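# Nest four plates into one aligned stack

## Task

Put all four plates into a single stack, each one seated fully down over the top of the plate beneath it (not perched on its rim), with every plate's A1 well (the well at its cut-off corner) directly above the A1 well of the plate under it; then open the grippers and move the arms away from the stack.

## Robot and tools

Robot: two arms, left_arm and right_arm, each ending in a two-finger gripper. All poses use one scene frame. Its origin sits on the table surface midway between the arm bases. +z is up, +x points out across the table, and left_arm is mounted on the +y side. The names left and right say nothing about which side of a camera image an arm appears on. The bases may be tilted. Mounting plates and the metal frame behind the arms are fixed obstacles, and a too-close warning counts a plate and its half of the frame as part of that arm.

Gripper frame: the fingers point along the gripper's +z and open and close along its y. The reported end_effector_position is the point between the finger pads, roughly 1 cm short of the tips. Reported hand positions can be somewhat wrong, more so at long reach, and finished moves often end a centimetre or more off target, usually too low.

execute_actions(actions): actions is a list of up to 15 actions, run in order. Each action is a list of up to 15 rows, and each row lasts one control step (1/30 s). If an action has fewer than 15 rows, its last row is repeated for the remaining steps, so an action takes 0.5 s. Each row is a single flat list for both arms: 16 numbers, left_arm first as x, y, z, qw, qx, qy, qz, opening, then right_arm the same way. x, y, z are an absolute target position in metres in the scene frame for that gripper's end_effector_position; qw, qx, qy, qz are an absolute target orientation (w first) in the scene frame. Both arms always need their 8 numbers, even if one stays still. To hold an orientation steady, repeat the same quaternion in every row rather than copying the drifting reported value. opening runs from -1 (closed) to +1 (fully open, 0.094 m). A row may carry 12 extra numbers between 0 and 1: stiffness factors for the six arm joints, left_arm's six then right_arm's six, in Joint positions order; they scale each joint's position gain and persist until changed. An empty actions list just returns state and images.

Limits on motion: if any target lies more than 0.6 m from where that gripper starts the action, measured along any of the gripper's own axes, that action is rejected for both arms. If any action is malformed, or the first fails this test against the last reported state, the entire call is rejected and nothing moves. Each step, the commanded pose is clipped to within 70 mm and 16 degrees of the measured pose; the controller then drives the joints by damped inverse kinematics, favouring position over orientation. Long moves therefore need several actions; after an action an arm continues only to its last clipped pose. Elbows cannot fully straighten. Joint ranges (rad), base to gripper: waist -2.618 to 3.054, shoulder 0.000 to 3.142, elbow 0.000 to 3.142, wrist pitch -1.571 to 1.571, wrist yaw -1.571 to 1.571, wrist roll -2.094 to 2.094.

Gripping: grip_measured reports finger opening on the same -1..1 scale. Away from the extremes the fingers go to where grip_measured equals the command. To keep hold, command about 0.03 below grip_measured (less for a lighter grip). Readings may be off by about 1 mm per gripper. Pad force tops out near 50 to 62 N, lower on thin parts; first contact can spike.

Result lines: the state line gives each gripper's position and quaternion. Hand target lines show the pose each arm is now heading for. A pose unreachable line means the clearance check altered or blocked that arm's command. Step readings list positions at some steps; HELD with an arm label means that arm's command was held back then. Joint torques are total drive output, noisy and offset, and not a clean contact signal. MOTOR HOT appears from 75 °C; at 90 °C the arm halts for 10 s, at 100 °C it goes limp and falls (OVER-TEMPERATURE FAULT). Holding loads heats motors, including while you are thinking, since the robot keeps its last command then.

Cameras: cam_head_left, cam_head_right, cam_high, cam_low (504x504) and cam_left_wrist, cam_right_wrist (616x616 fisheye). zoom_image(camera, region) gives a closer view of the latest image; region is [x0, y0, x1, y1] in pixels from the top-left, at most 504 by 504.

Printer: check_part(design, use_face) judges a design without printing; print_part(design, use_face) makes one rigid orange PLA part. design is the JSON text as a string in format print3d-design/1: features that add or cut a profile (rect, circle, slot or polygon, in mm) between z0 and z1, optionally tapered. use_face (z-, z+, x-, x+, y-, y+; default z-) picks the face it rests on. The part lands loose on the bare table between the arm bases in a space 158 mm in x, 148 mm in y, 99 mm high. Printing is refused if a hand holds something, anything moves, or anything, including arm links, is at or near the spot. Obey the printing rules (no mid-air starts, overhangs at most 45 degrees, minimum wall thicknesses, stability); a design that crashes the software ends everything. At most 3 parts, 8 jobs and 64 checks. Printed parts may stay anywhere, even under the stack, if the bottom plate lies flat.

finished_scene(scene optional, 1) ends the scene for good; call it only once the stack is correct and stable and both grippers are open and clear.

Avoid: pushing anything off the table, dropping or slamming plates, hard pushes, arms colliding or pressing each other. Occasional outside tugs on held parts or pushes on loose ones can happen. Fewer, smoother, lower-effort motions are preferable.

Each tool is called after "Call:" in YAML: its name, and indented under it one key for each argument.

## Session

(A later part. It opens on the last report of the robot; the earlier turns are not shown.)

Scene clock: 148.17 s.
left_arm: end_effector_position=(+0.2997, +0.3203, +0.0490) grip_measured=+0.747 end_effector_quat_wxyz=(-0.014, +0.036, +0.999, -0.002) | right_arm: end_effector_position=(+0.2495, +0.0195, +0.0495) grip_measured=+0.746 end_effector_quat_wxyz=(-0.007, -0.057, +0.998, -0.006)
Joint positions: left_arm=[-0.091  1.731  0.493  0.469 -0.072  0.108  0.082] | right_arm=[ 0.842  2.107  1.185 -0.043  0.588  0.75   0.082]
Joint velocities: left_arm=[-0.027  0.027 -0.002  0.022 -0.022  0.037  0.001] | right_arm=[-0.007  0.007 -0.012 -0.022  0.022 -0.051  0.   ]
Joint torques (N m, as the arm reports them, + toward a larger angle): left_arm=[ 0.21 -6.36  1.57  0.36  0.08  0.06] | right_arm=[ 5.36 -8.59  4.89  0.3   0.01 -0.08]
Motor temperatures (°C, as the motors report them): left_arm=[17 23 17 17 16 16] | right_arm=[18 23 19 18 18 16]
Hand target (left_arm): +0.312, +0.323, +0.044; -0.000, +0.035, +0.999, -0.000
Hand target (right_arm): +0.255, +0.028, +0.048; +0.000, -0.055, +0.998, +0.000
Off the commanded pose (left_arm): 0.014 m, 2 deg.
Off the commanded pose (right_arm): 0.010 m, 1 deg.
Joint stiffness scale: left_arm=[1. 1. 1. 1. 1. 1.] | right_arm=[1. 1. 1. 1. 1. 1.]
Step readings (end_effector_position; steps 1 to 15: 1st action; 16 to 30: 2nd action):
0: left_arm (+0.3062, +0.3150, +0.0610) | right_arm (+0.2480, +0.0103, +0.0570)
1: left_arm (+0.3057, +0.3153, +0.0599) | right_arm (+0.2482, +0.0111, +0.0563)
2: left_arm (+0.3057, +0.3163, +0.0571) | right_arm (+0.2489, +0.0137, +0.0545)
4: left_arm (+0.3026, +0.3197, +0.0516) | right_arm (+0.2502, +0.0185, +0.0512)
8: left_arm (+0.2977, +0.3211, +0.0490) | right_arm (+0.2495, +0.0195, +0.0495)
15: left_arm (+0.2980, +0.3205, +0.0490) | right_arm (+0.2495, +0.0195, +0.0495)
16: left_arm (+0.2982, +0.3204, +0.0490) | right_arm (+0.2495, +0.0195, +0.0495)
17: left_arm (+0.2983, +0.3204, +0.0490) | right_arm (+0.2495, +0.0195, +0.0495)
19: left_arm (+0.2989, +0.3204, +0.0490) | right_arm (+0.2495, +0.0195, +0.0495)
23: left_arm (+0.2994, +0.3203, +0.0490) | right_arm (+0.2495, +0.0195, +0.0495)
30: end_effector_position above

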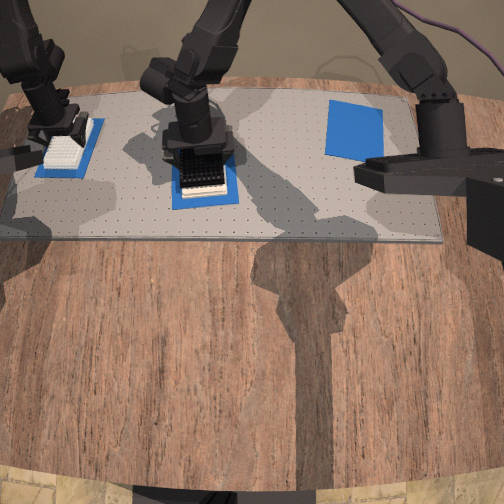

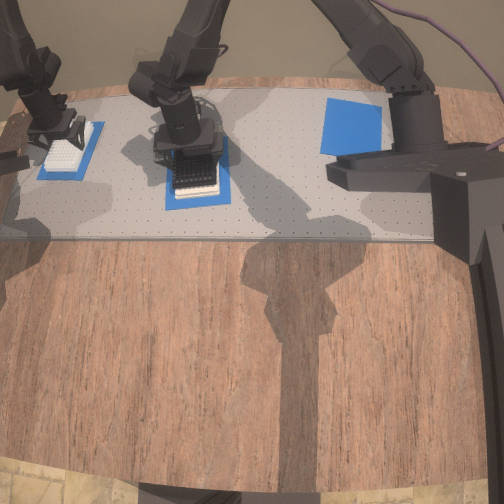

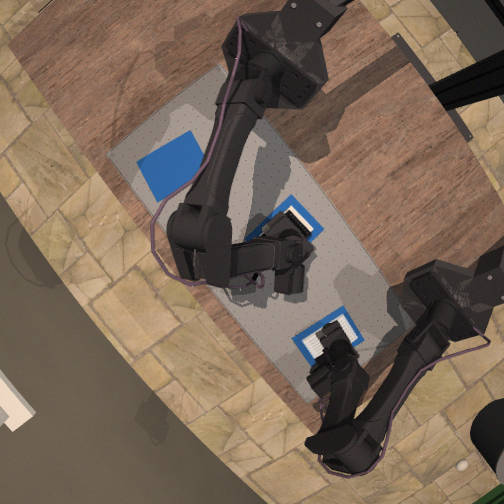

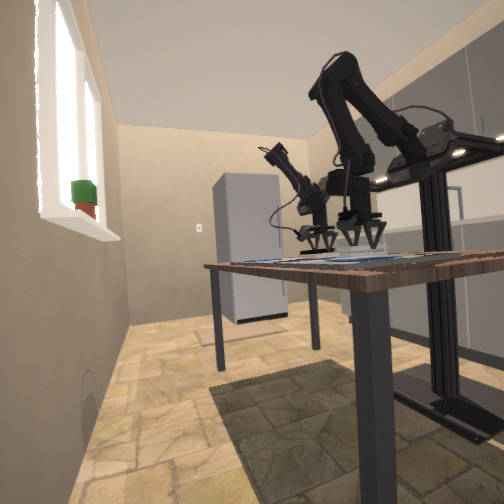

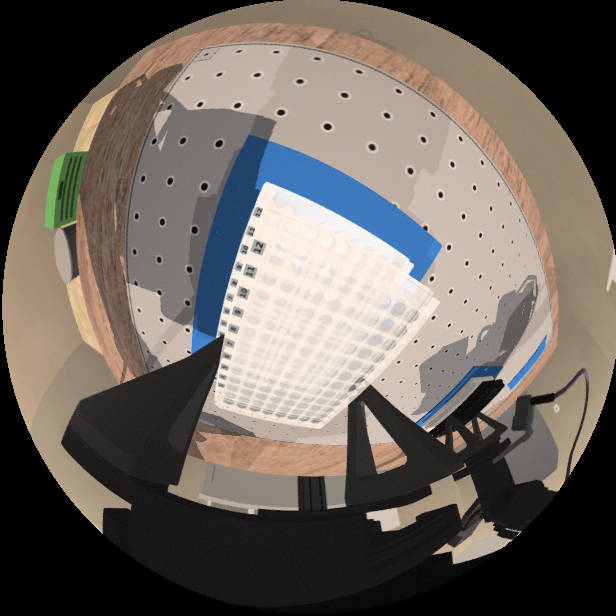

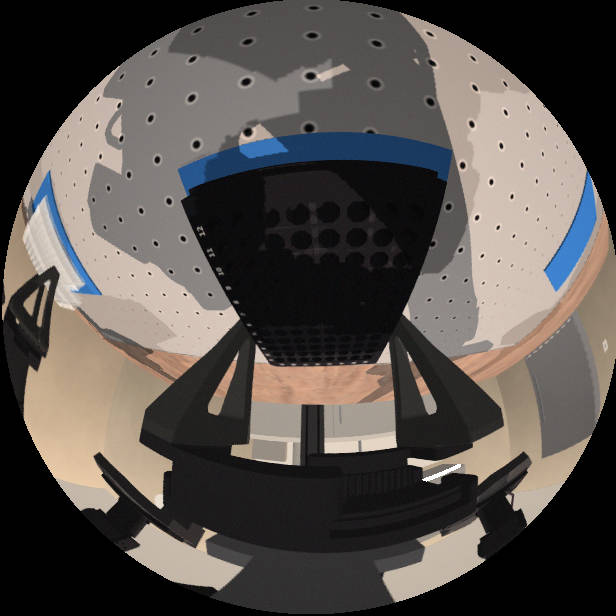

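Call:
execute_actions:
  actions:
    - [[0.318,0.323,0.043,0,0.035,0.999,0,0.72,0.24,0.022,0.048,0.03,-0.05,0.998,0,0.71]]
    - [[0.318,0.323,0.04,0,0.035,0.999,0,0.72,0.24,0.022,0.044,0.03,-0.05,0.998,0,0.71]]

Call:
zoom_image:
  camera: "cam_head_left"
  region: [150,120,260,220]

Call:
zoom_image:
  camera: "cam_head_right"
  region: [20,100,130,200]

Call:
zoom_image:
  camera: "cam_left_wrist"
  region: [150,130,470,450]

Call:
zoom_image:
  camera: "cam_low"
  region: [280,230,400,275]

Scene clock: 158.83 s.
left_arm: end_effector_position=(+0.3063, +0.3202, +0.0433) grip_measured=+0.747 end_effector_quat_wxyz=(-0.012, +0.036, +0.999, -0.002) | right_arm: end_effector_position=(+0.2480, +0.0196, +0.0443) grip_measured=+0.746 end_effector_quat_wxyz=(+0.024, -0.045, +0.999, -0.003)
Joint positions: left_arm=[-0.091  1.754  0.526  0.463 -0.072  0.108  0.082] | right_arm=[0.853 2.131 1.148 0.068 0.635 0.752 0.082]
Joint velocities: left_arm=[ 0.007  0.002  0.002  0.007  0.051 -0.022 -0.   ] | right_arm=[ 0.002 -0.007 -0.007 -0.022  0.051 -0.007 -0.001]
Joint torques (N m, as the arm reports them, + toward a larger angle): left_arm=[ 0.2  -7.3   1.47  0.26  0.07  0.05] | right_arm=[ 6.5  -8.21  0.24  0.68  0.14 -0.01]
Motor temperatures (°C, as the motors report them): left_arm=[17 22 17 17 16 16] | right_arm=[19 23 19 18 18 16]
Hand target (left_arm): +0.318, +0.323, +0.040; +0.000, +0.035, +0.999, +0.000
Hand target (right_arm): +0.240, +0.022, +0.044; +0.030, -0.050, +0.998, -0.000
Off the commanded pose (left_arm): 0.012 m, 1 deg.
Off the commanded pose (right_arm): 0.008 m, 1 deg.
Joint stiffness scale: left_arm=[1. 1. 1. 1. 1. 1.] | right_arm=[1. 1. 1. 1. 1. 1.]
Step readings (end_effector_position; steps 1 to 15: 1st action; 16 to 30: 2nd action):
0: left_arm (+0.2998, +0.3203, +0.0490) | right_arm (+0.2495, +0.0195, +0.0495)
1: left_arm (+0.3005, +0.3203, +0.0487) | right_arm (+0.2502, +0.0195, +0.0491)
2: left_arm (+0.3022, +0.3204, +0.0480) | right_arm (+0.2510, +0.0197, +0.0486)
4: left_arm (+0.3074, +0.3204, +0.0466) | right_arm (+0.2495, +0.0188, +0.0472)
8: left_arm (+0.3121, +0.3206, +0.0460) | right_arm (+0.2453, +0.0169, +0.0442)
15: left_arm (+0.3121, +0.3206, +0.0460) | right_arm (+0.2468, +0.0182, +0.0443)
16: left_arm (+0.3116, +0.3205, +0.0458) | right_arm (+0.2470, +0.0184, +0.0443)
17: left_arm (+0.3108, +0.3205, +0.0453) | right_arm (+0.2473, +0.0187, +0.0443)
19: left_arm (+0.3081, +0.3203, +0.0441) | right_arm (+0.2478, +0.0193, +0.0443)
23: left_arm (+0.3063, +0.3202, +0.0433) | right_arm (+0.2480, +0.0196, +0.0443)
30: end_effector_position above

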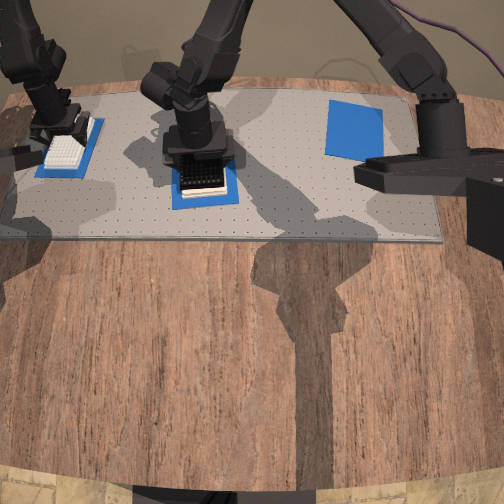

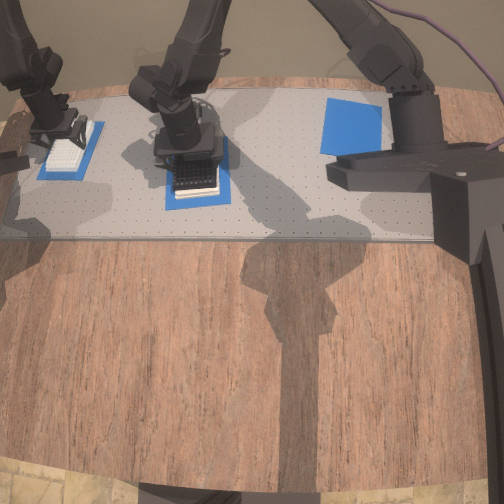

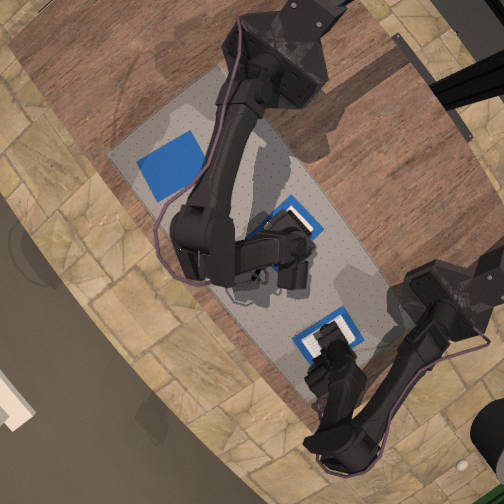

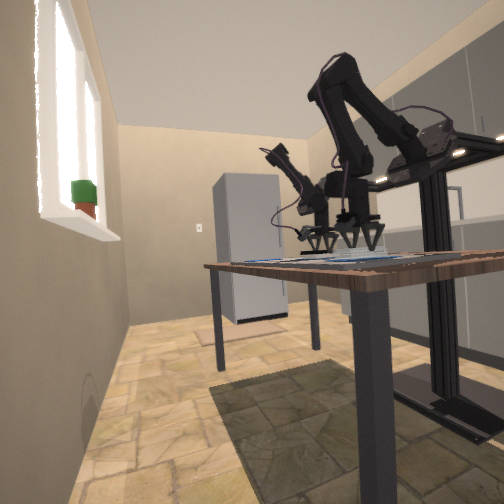

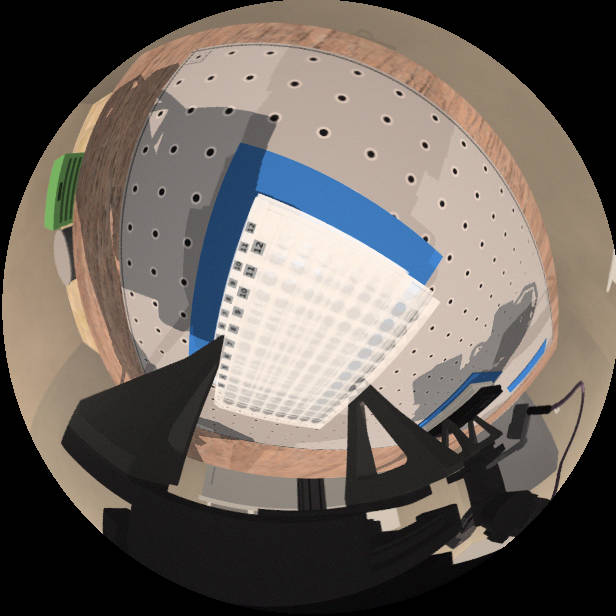

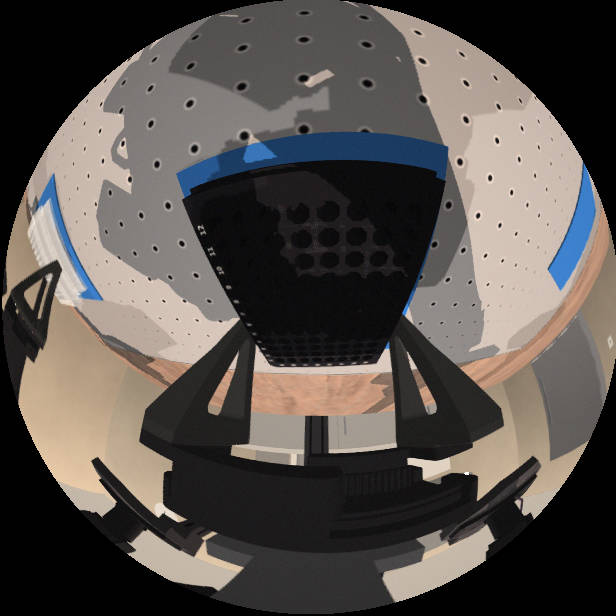

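Region (150, 120, 260, 220) of cam_head_left's 504x504 image, scaled by 4.582, with more detail than that image has; it fills the top 458 rows of this view, and the rest is white.

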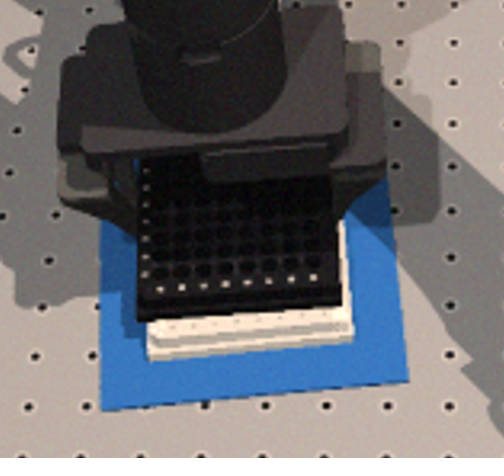

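Region (20, 100, 130, 200) of cam_head_right's 504x504 image, scaled by 4.582, with more detail than that image has; it fills the top 458 rows of this view, and the rest is white.

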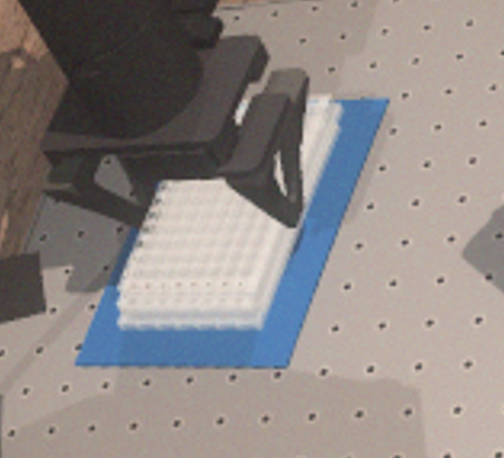

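Region (150, 130, 470, 450) of cam_left_wrist's 616x616 image, scaled by 1.575, with more detail than that image has.

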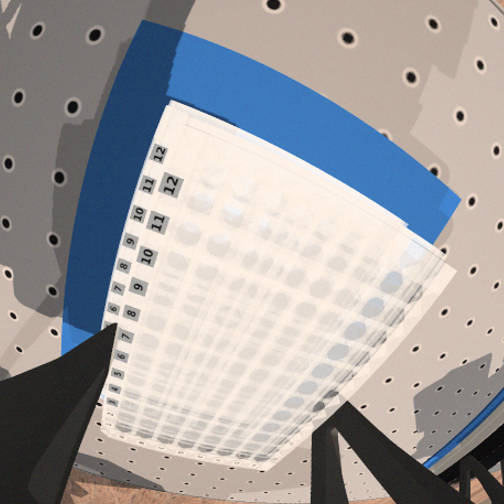

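Region (280, 230, 400, 275) of cam_low's 504x504 image, scaled by 4.200, with more detail than that image has; it fills the top 189 rows of this view, and the rest is white.

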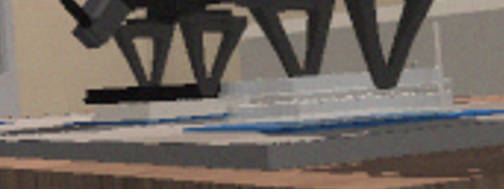

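Call:
execute_actions:
  actions:
    - [[0.315,0.328,0.05,0,0.035,0.999,0,0.72,0.228,0.016,0.05,0.03,-0.05,0.998,0,0.71]]
    - [[0.32,0.326,0.039,0,0.035,0.999,0,0.72,0.232,0.018,0.043,0.03,-0.05,0.998,0,0.71]]

Call:
zoom_image:
  camera: "cam_head_left"
  region: [150,120,260,220]

Call:
zoom_image:
  camera: "cam_head_right"
  region: [30,110,110,190]

Call:
zoom_image:
  camera: "cam_high"
  region: [270,180,380,380]

Call:
zoom_image:
  camera: "cam_low"
  region: [280,230,400,275]

Scene clock: 176.40 s.
left_arm: end_effector_position=(+0.3103, +0.3245, +0.0420) grip_measured=+0.747 end_effector_quat_wxyz=(-0.009, +0.035, +0.999, -0.002) | right_arm: end_effector_position=(+0.2337, +0.0135, +0.0434) grip_measured=+0.746 end_effector_quat_wxyz=(+0.026, -0.046, +0.999, -0.004)
Joint positions: left_arm=[-0.075  1.755  0.538  0.459 -0.06   0.118  0.082] | right_arm=[0.868 2.141 1.098 0.121 0.648 0.763 0.082]
Joint velocities: left_arm=[ 0.017 -0.007 -0.007 -0.037 -0.022 -0.022 -0.001] | right_arm=[-0.022 -0.007  0.012 -0.051 -0.022 -0.066  0.001]
Joint torques (N m, as the arm reports them, + toward a larger angle): left_arm=[-0.15 -7.31  1.35  0.23  0.03  0.02] | right_arm=[ 5.86 -8.2   2.09  0.48  0.06 -0.05]
Motor temperatures (°C, as the motors report them): left_arm=[17 23 17 17 16 16] | right_arm=[20 23 19 18 18 16]
Hand target (left_arm): +0.320, +0.326, +0.039; -0.000, +0.035, +0.999, -0.000
Hand target (right_arm): +0.232, +0.018, +0.043; +0.030, -0.050, +0.998, -0.000
Off the commanded pose (left_arm): 0.010 m, 1 deg.
Off the commanded pose (right_arm): 0.005 m, 1 deg.
Joint stiffness scale: left_arm=[1. 1. 1. 1. 1. 1.] | right_arm=[1. 1. 1. 1. 1. 1.]
Step readings (end_effector_position; steps 1 to 15: 1st action; 16 to 30: 2nd action):
0: left_arm (+0.3063, +0.3202, +0.0433) | right_arm (+0.2480, +0.0196, +0.0443)
1: left_arm (+0.3066, +0.3205, +0.0435) | right_arm (+0.2470, +0.0190, +0.0443)
2: left_arm (+0.3072, +0.3211, +0.0440) | right_arm (+0.2458, +0.0179, +0.0444)
4: left_arm (+0.3096, +0.3239, +0.0452) | right_arm (+0.2402, +0.0153, +0.0449)
8: left_arm (+0.3118, +0.3254, +0.0461) | right_arm (+0.2341, +0.0122, +0.0456)
15: left_arm (+0.3118, +0.3249, +0.0461) | right_arm (+0.2358, +0.0135, +0.0457)
16: left_arm (+0.3115, +0.3248, +0.0458) | right_arm (+0.2356, +0.0136, +0.0455)
17: left_arm (+0.3115, +0.3248, +0.0448) | right_arm (+0.2354, +0.0137, +0.0450)
19: left_arm (+0.3112, +0.3246, +0.0428) | right_arm (+0.2340, +0.0133, +0.0438)
23: left_arm (+0.3103, +0.3245, +0.0420) | right_arm (+0.2337, +0.0135, +0.0434)
30: end_effector_position above

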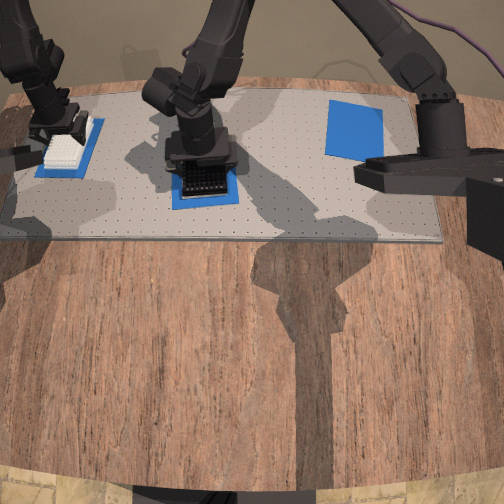

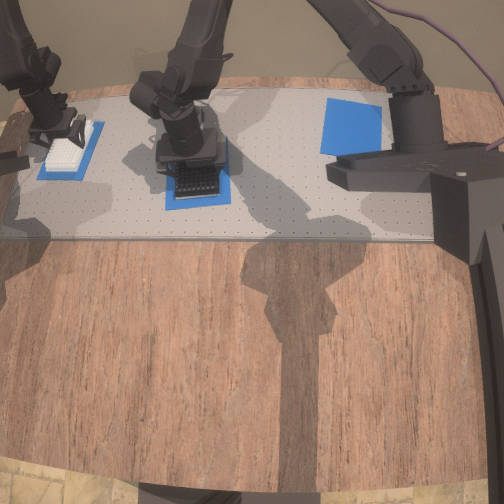

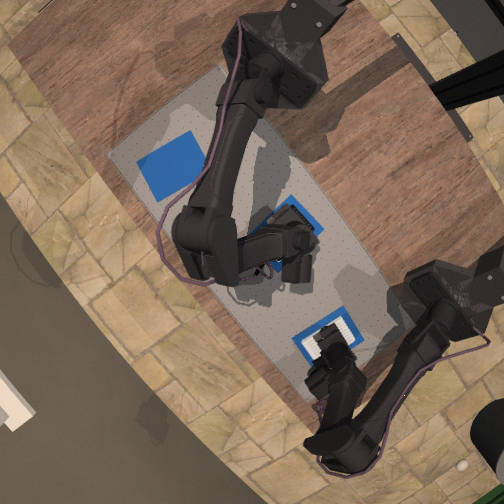

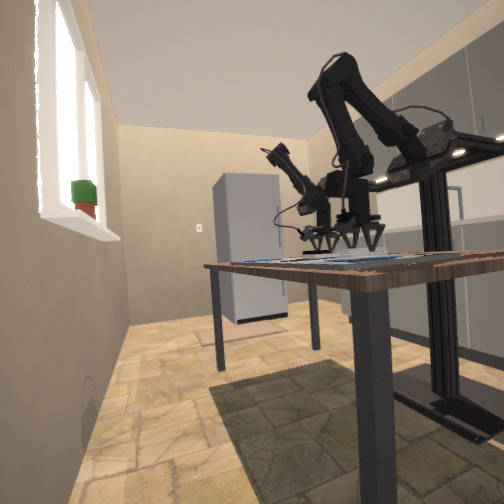

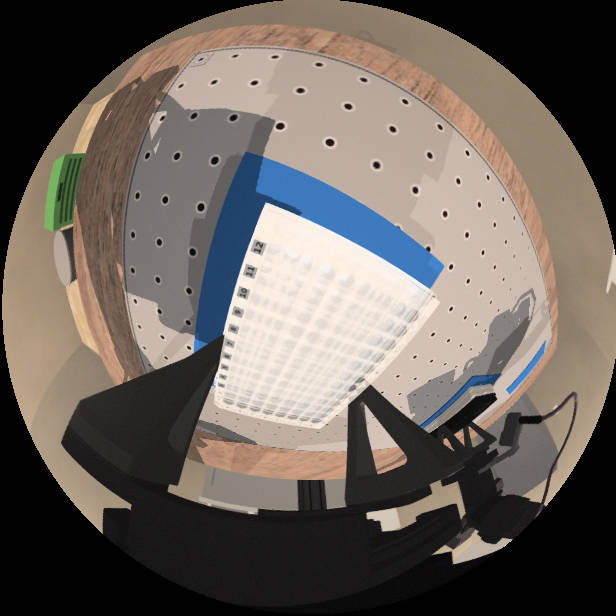

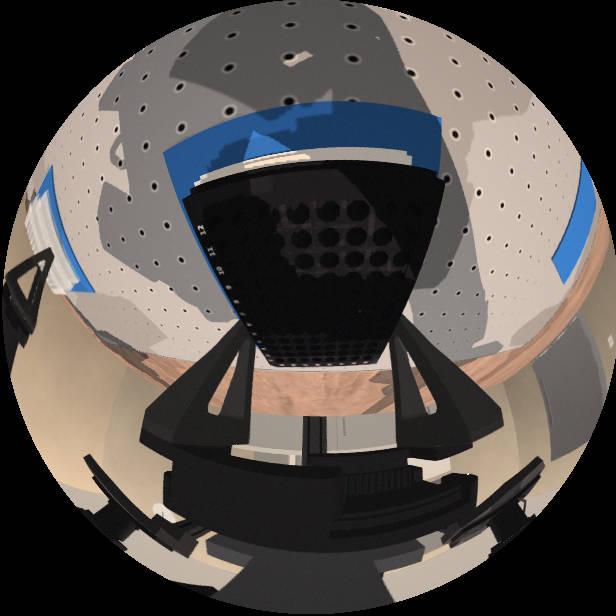

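Region (150, 120, 260, 220) of cam_head_left's 504x504 image, scaled by 4.582, with more detail than that image has; it fills the top 458 rows of this view, and the rest is white.

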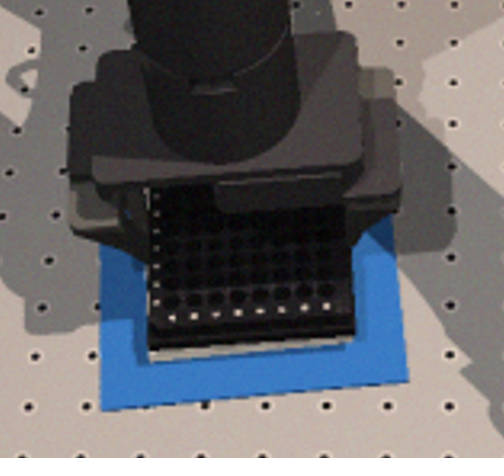

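Region (30, 110, 110, 190) of cam_head_right's 504x504 image, scaled by 6.300, with more detail than that image has.

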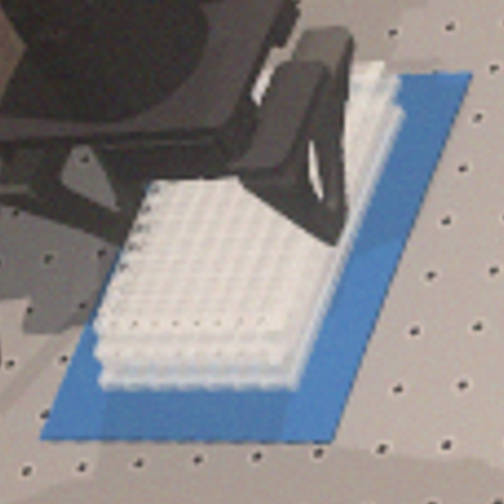

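Region (270, 180, 380, 380) of cam_high's 504x504 image, scaled by 2.520, with more detail than that image has; it fills the left 277 columns of this view, and the rest is white.

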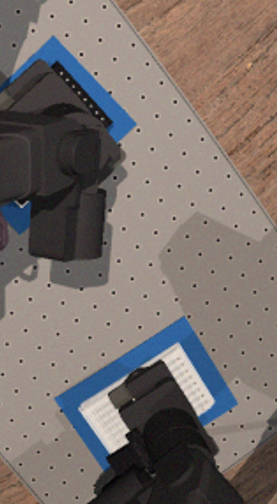

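Region (280, 230, 400, 275) of cam_low's 504x504 image, scaled by 4.200, with more detail than that image has; it fills the top 189 rows of this view, and the rest is white.

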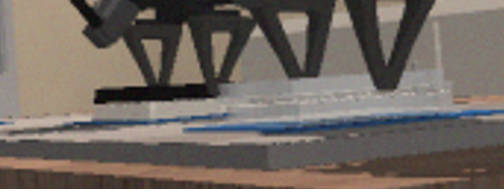

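Call:
execute_actions:
  actions:
    - [[0.322,0.326,0.034,0,0.035,0.999,0,0.72,0.243,0.022,0.047,0.03,-0.062,0.9976,0,0.71]]
    - [[0.322,0.326,0.034,0,0.035,0.999,0,0.72,0.243,0.022,0.043,0.03,-0.062,0.9976,0,0.71]]

Call:
zoom_image:
  camera: "cam_head_left"
  region: [150,120,260,220]

Call:
zoom_image:
  camera: "cam_head_right"
  region: [30,110,110,190]

Call:
zoom_image:
  camera: "cam_low"
  region: [280,230,400,275]

Scene clock: 185.53 s.
left_arm: end_effector_position=(+0.3109, +0.3246, +0.0398) grip_measured=+0.747 end_effector_quat_wxyz=(-0.010, +0.035, +0.999, -0.001) | right_arm: end_effector_position=(+0.2356, +0.0150, +0.0431) grip_measured=+0.746 end_effector_quat_wxyz=(+0.024, -0.065, +0.998, -0.004)
Joint positions: left_arm=[-0.075  1.766  0.547  0.457 -0.06   0.118  0.082] | right_arm=[0.865 2.141 1.108 0.111 0.643 0.723 0.082]
Joint velocities: left_arm=[ 0.002 -0.017  0.002  0.022 -0.007 -0.037 -0.   ] | right_arm=[ 0.002 -0.017 -0.012 -0.066  0.022 -0.051 -0.001]
Joint torques (N m, as the arm reports them, + toward a larger angle): left_arm=[-0.1  -6.38  1.98  0.3   0.04  0.03] | right_arm=[ 5.11 -9.07  4.21  0.26  0.03 -0.01]
Motor temperatures (°C, as the motors report them): left_arm=[17 23 17 17 16 16] | right_arm=[20 23 19 18 18 16]
Hand target (left_arm): +0.322, +0.326, +0.034; -0.000, +0.035, +0.999, -0.000
Hand target (right_arm): +0.243, +0.022, +0.043; +0.030, -0.062, +0.998, +0.000
Off the commanded pose (left_arm): 0.013 m, 1 deg.
Off the commanded pose (right_arm): 0.010 m, 1 deg.
Joint stiffness scale: left_arm=[1. 1. 1. 1. 1. 1.] | right_arm=[1. 1. 1. 1. 1. 1.]
Step readings (end_effector_position; steps 1 to 15: 1st action; 16 to 30: 2nd action):
0: left_arm (+0.3103, +0.3245, +0.0420) | right_arm (+0.2337, +0.0135, +0.0434)
1: left_arm (+0.3106, +0.3245, +0.0415) | right_arm (+0.2336, +0.0134, +0.0434)
2: left_arm (+0.3111, +0.3245, +0.0403) | right_arm (+0.2336, +0.0134, +0.0434)
4: left_arm (+0.3109, +0.3246, +0.0398) | right_arm (+0.2340, +0.0138, +0.0434)
8: left_arm (+0.3109, +0.3246, +0.0398) | right_arm (+0.2348, +0.0145, +0.0436)
15: left_arm (+0.3109, +0.3246, +0.0398) | right_arm (+0.2349, +0.0147, +0.0436)
16: left_arm (+0.3109, +0.3246, +0.0398) | right_arm (+0.2352, +0.0146, +0.0435)
17: left_arm (+0.3109, +0.3246, +0.0398) | right_arm (+0.2354, +0.0148, +0.0434)
19: left_arm (+0.3109, +0.3246, +0.0398) | right_arm (+0.2355, +0.0148, +0.0432)
23: left_arm (+0.3109, +0.3246, +0.0398) | right_arm (+0.2356, +0.0150, +0.0431)
30: end_effector_position above

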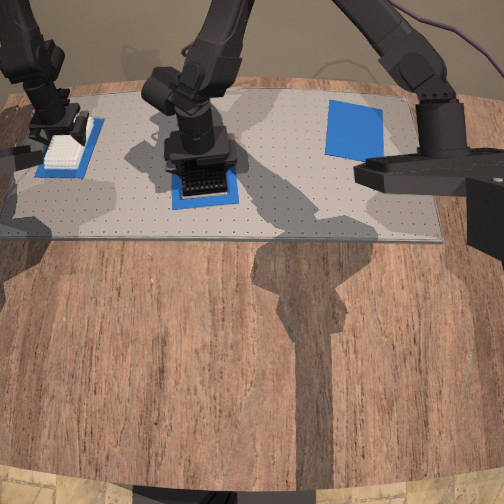

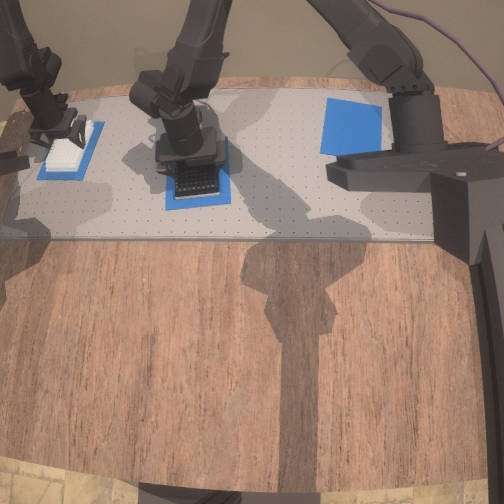

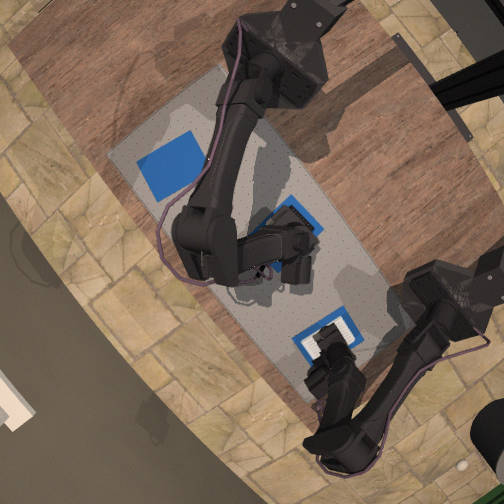

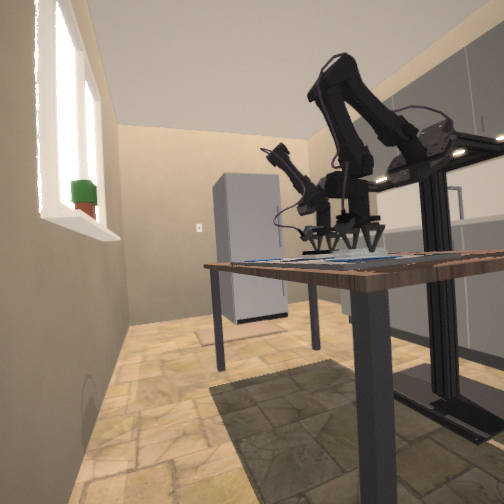

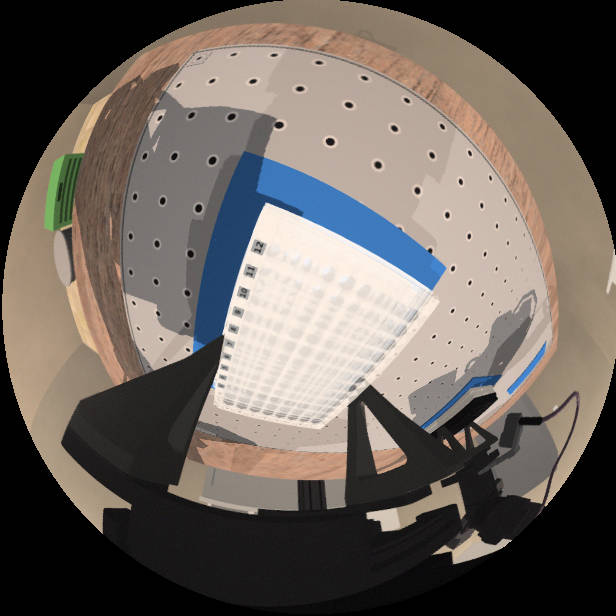

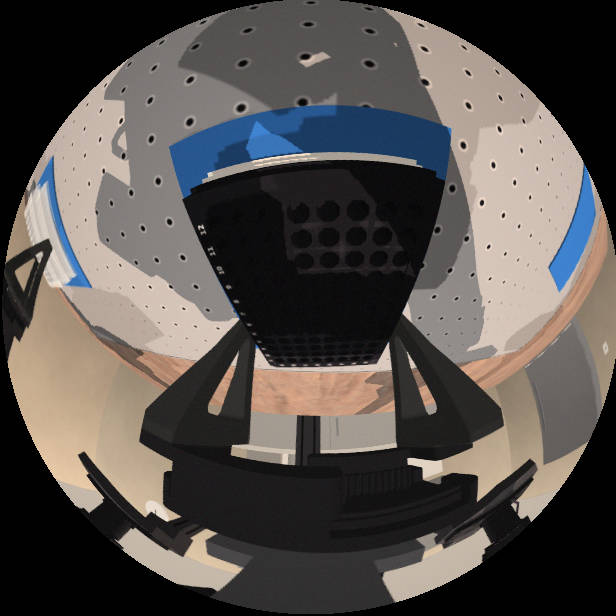

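Region (150, 120, 260, 220) of cam_head_left's 504x504 image, scaled by 4.582, with more detail than that image has; it fills the top 458 rows of this view, and the rest is white.

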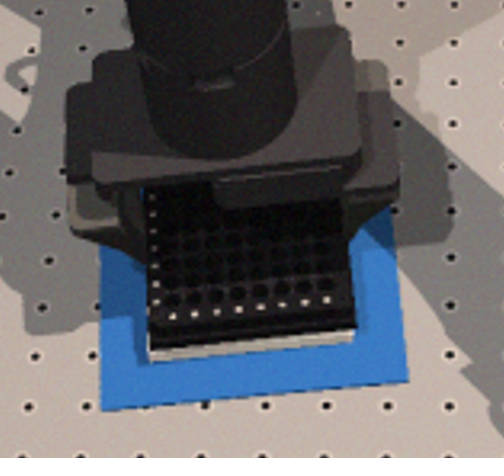

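Region (30, 110, 110, 190) of cam_head_right's 504x504 image, scaled by 6.300, with more detail than that image has.

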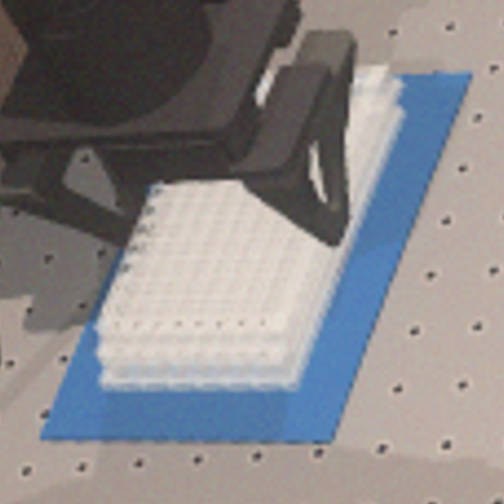

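Region (280, 230, 400, 275) of cam_low's 504x504 image, scaled by 4.200, with more detail than that image has; it fills the top 189 rows of this view, and the rest is white.

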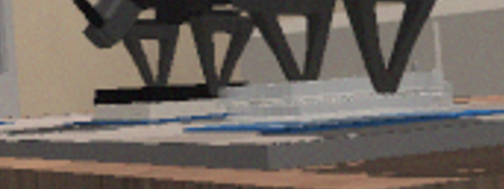

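Call:
execute_actions:
  actions:
    - [[0.304,0.326,0.037,0,0.035,0.999,0,0.72,0.248,0.023,0.042,0.03,-0.058,0.998,0,0.71]]
    - [[0.298,0.326,0.037,0,0.035,0.999,0,0.72,0.248,0.023,0.038,0.03,-0.058,0.998,0,0.71]]
    - [[0.298,0.326,0.034,0,0.035,0.999,0,0.72,0.248,0.023,0.038,0.03,-0.058,0.998,0,0.71]]

Call:
zoom_image:
  camera: "cam_head_left"
  region: [150,120,260,220]

Call:
zoom_image:
  camera: "cam_head_right"
  region: [30,110,110,190]

Call:
zoom_image:
  camera: "cam_low"
  region: [280,230,400,275]

Scene clock: 196.77 s.
left_arm: end_effector_position=(+0.3106, +0.3245, +0.0394) grip_measured=+0.747 end_effector_quat_wxyz=(+0.010, +0.035, +0.999, +0.000) | right_arm: end_effector_position=(+0.2391, +0.0160, +0.0416) grip_measured=+0.746 end_effector_quat_wxyz=(+0.019, -0.064, +0.998, -0.003)
Joint positions: left_arm=[-0.075  1.783  0.511  0.553 -0.06   0.12   0.082] | right_arm=[0.856 2.141 1.126 0.091 0.629 0.721 0.082]
Joint velocities: left_arm=[ 0.012 -0.017 -0.002  0.066 -0.022 -0.081 -0.001] | right_arm=[-0.002 -0.017 -0.007  0.022 -0.022 -0.007 -0.002]
Joint torques (N m, as the arm reports them, + toward a larger angle): left_arm=[ 0.22 -5.14 -1.73  0.54  0.07  0.04] | right_arm=[ 4.85 -8.14  4.69  0.43  0.07 -0.06]
Motor temperatures (°C, as the motors report them): left_arm=[17 23 17 17 16 16] | right_arm=[19 24 19 18 18 16]
Hand target (left_arm): +0.298, +0.326, +0.035; -0.001, +0.035, +0.999, -0.000
Hand target (right_arm): +0.248, +0.023, +0.038; +0.030, -0.058, +0.998, -0.000
Off the commanded pose (left_arm): 0.014 m, 1 deg.
Off the commanded pose (right_arm): 0.012 m, 1 deg.
Joint stiffness scale: left_arm=[1. 1. 1. 1. 1. 1.] | right_arm=[1. 1. 1. 1. 1. 1.]
Step readings (end_effector_position; steps 1 to 15: 1st action; 16 to 30: 2nd action; 31 to 45: 3rd action):
0: left_arm (+0.3109, +0.3246, +0.0398) | right_arm (+0.2356, +0.0150, +0.0431)
1: left_arm (+0.3109, +0.3246, +0.0399) | right_arm (+0.2359, +0.0150, +0.0430)
2: left_arm (+0.3109, +0.3246, +0.0402) | right_arm (+0.2363, +0.0152, +0.0429)
4: left_arm (+0.3108, +0.3245, +0.0401) | right_arm (+0.2374, +0.0158, +0.0425)
8: left_arm (+0.3111, +0.3245, +0.0400) | right_arm (+0.2387, +0.0160, +0.0419)
15: left_arm (+0.3111, +0.3245, +0.0400) | right_arm (+0.2387, +0.0159, +0.0419)
16: left_arm (+0.3105, +0.3245, +0.0401) | right_arm (+0.2390, +0.0161, +0.0419)
17: left_arm (+0.3103, +0.3245, +0.0402) | right_arm (+0.2392, +0.0161, +0.0417)
19: left_arm (+0.3106, +0.3245, +0.0401) | right_arm (+0.2390, +0.0160, +0.0416)
23: left_arm (+0.3106, +0.3245, +0.0400) | right_arm (+0.2391, +0.0160, +0.0416)
30: left_arm (+0.3106, +0.3245, +0.0400) | right_arm (+0.2391, +0.0160, +0.0416)
31: left_arm (+0.3104, +0.3245, +0.0398) | right_arm (+0.2391, +0.0160, +0.0416)
32: left_arm (+0.3105, +0.3245, +0.0395) | right_arm (+0.2391, +0.0160, +0.0416)
34: left_arm (+0.3106, +0.3245, +0.0394) | right_arm (+0.2391, +0.0160, +0.0416)
38: left_arm (+0.3106, +0.3245, +0.0394) | right_arm (+0.2391, +0.0160, +0.0416)
45: end_effector_position above

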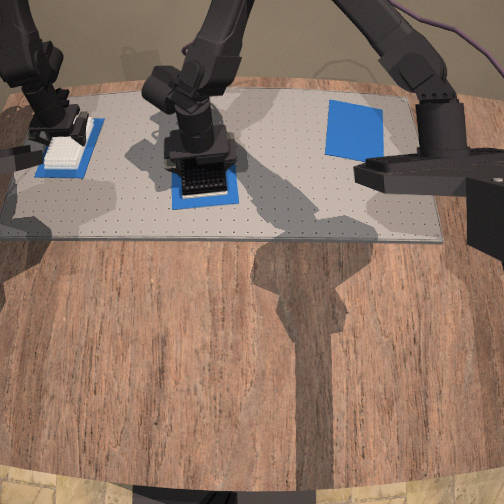

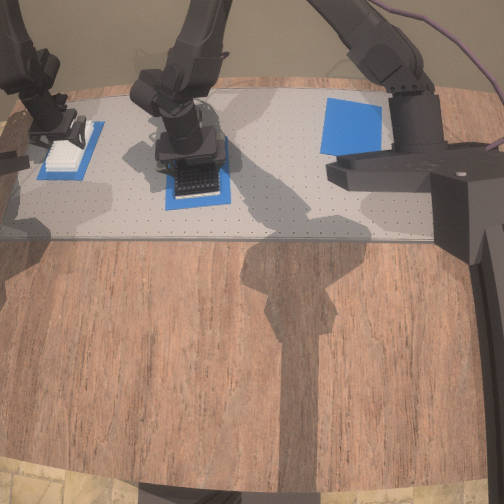

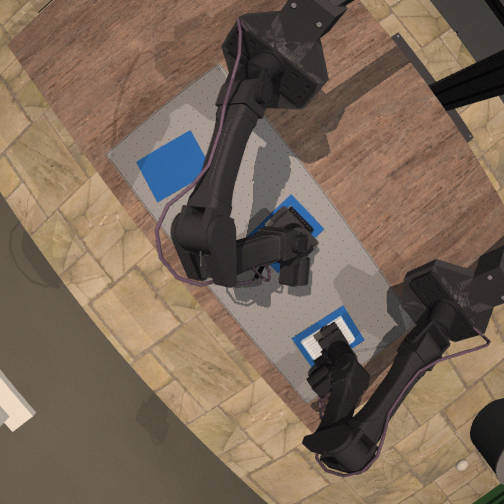

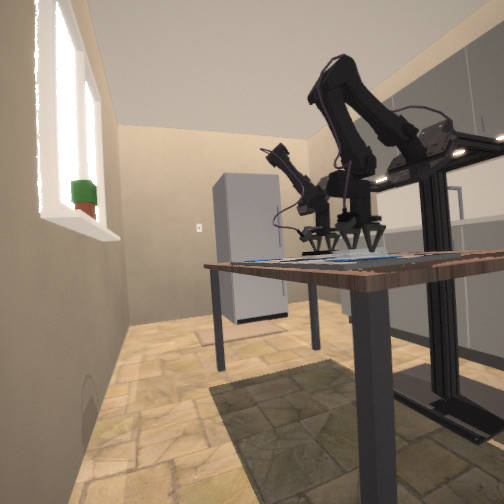

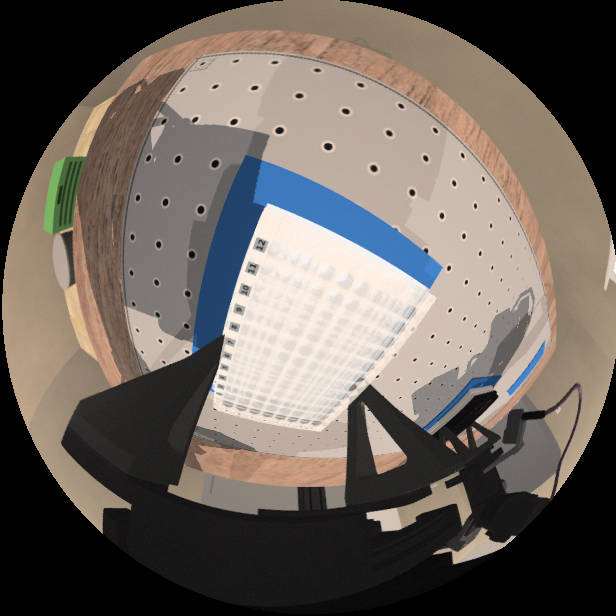

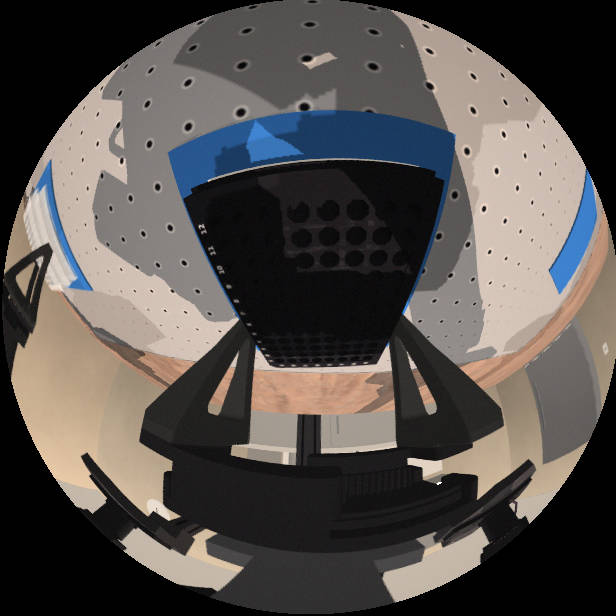

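Region (150, 120, 260, 220) of cam_head_left's 504x504 image, scaled by 4.582, with more detail than that image has; it fills the top 458 rows of this view, and the rest is white.

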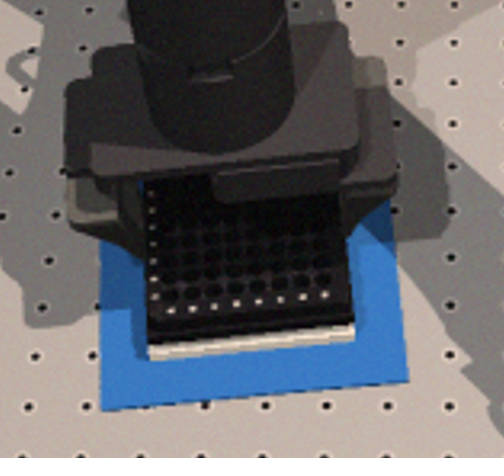

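Region (30, 110, 110, 190) of cam_head_right's 504x504 image, scaled by 6.300, with more detail than that image has.

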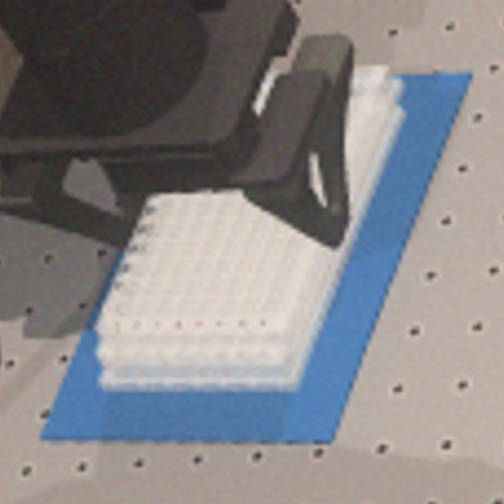

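Region (280, 230, 400, 275) of cam_low's 504x504 image, scaled by 4.200, with more detail than that image has; it fills the top 189 rows of this view, and the rest is white.

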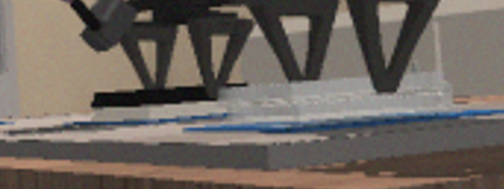

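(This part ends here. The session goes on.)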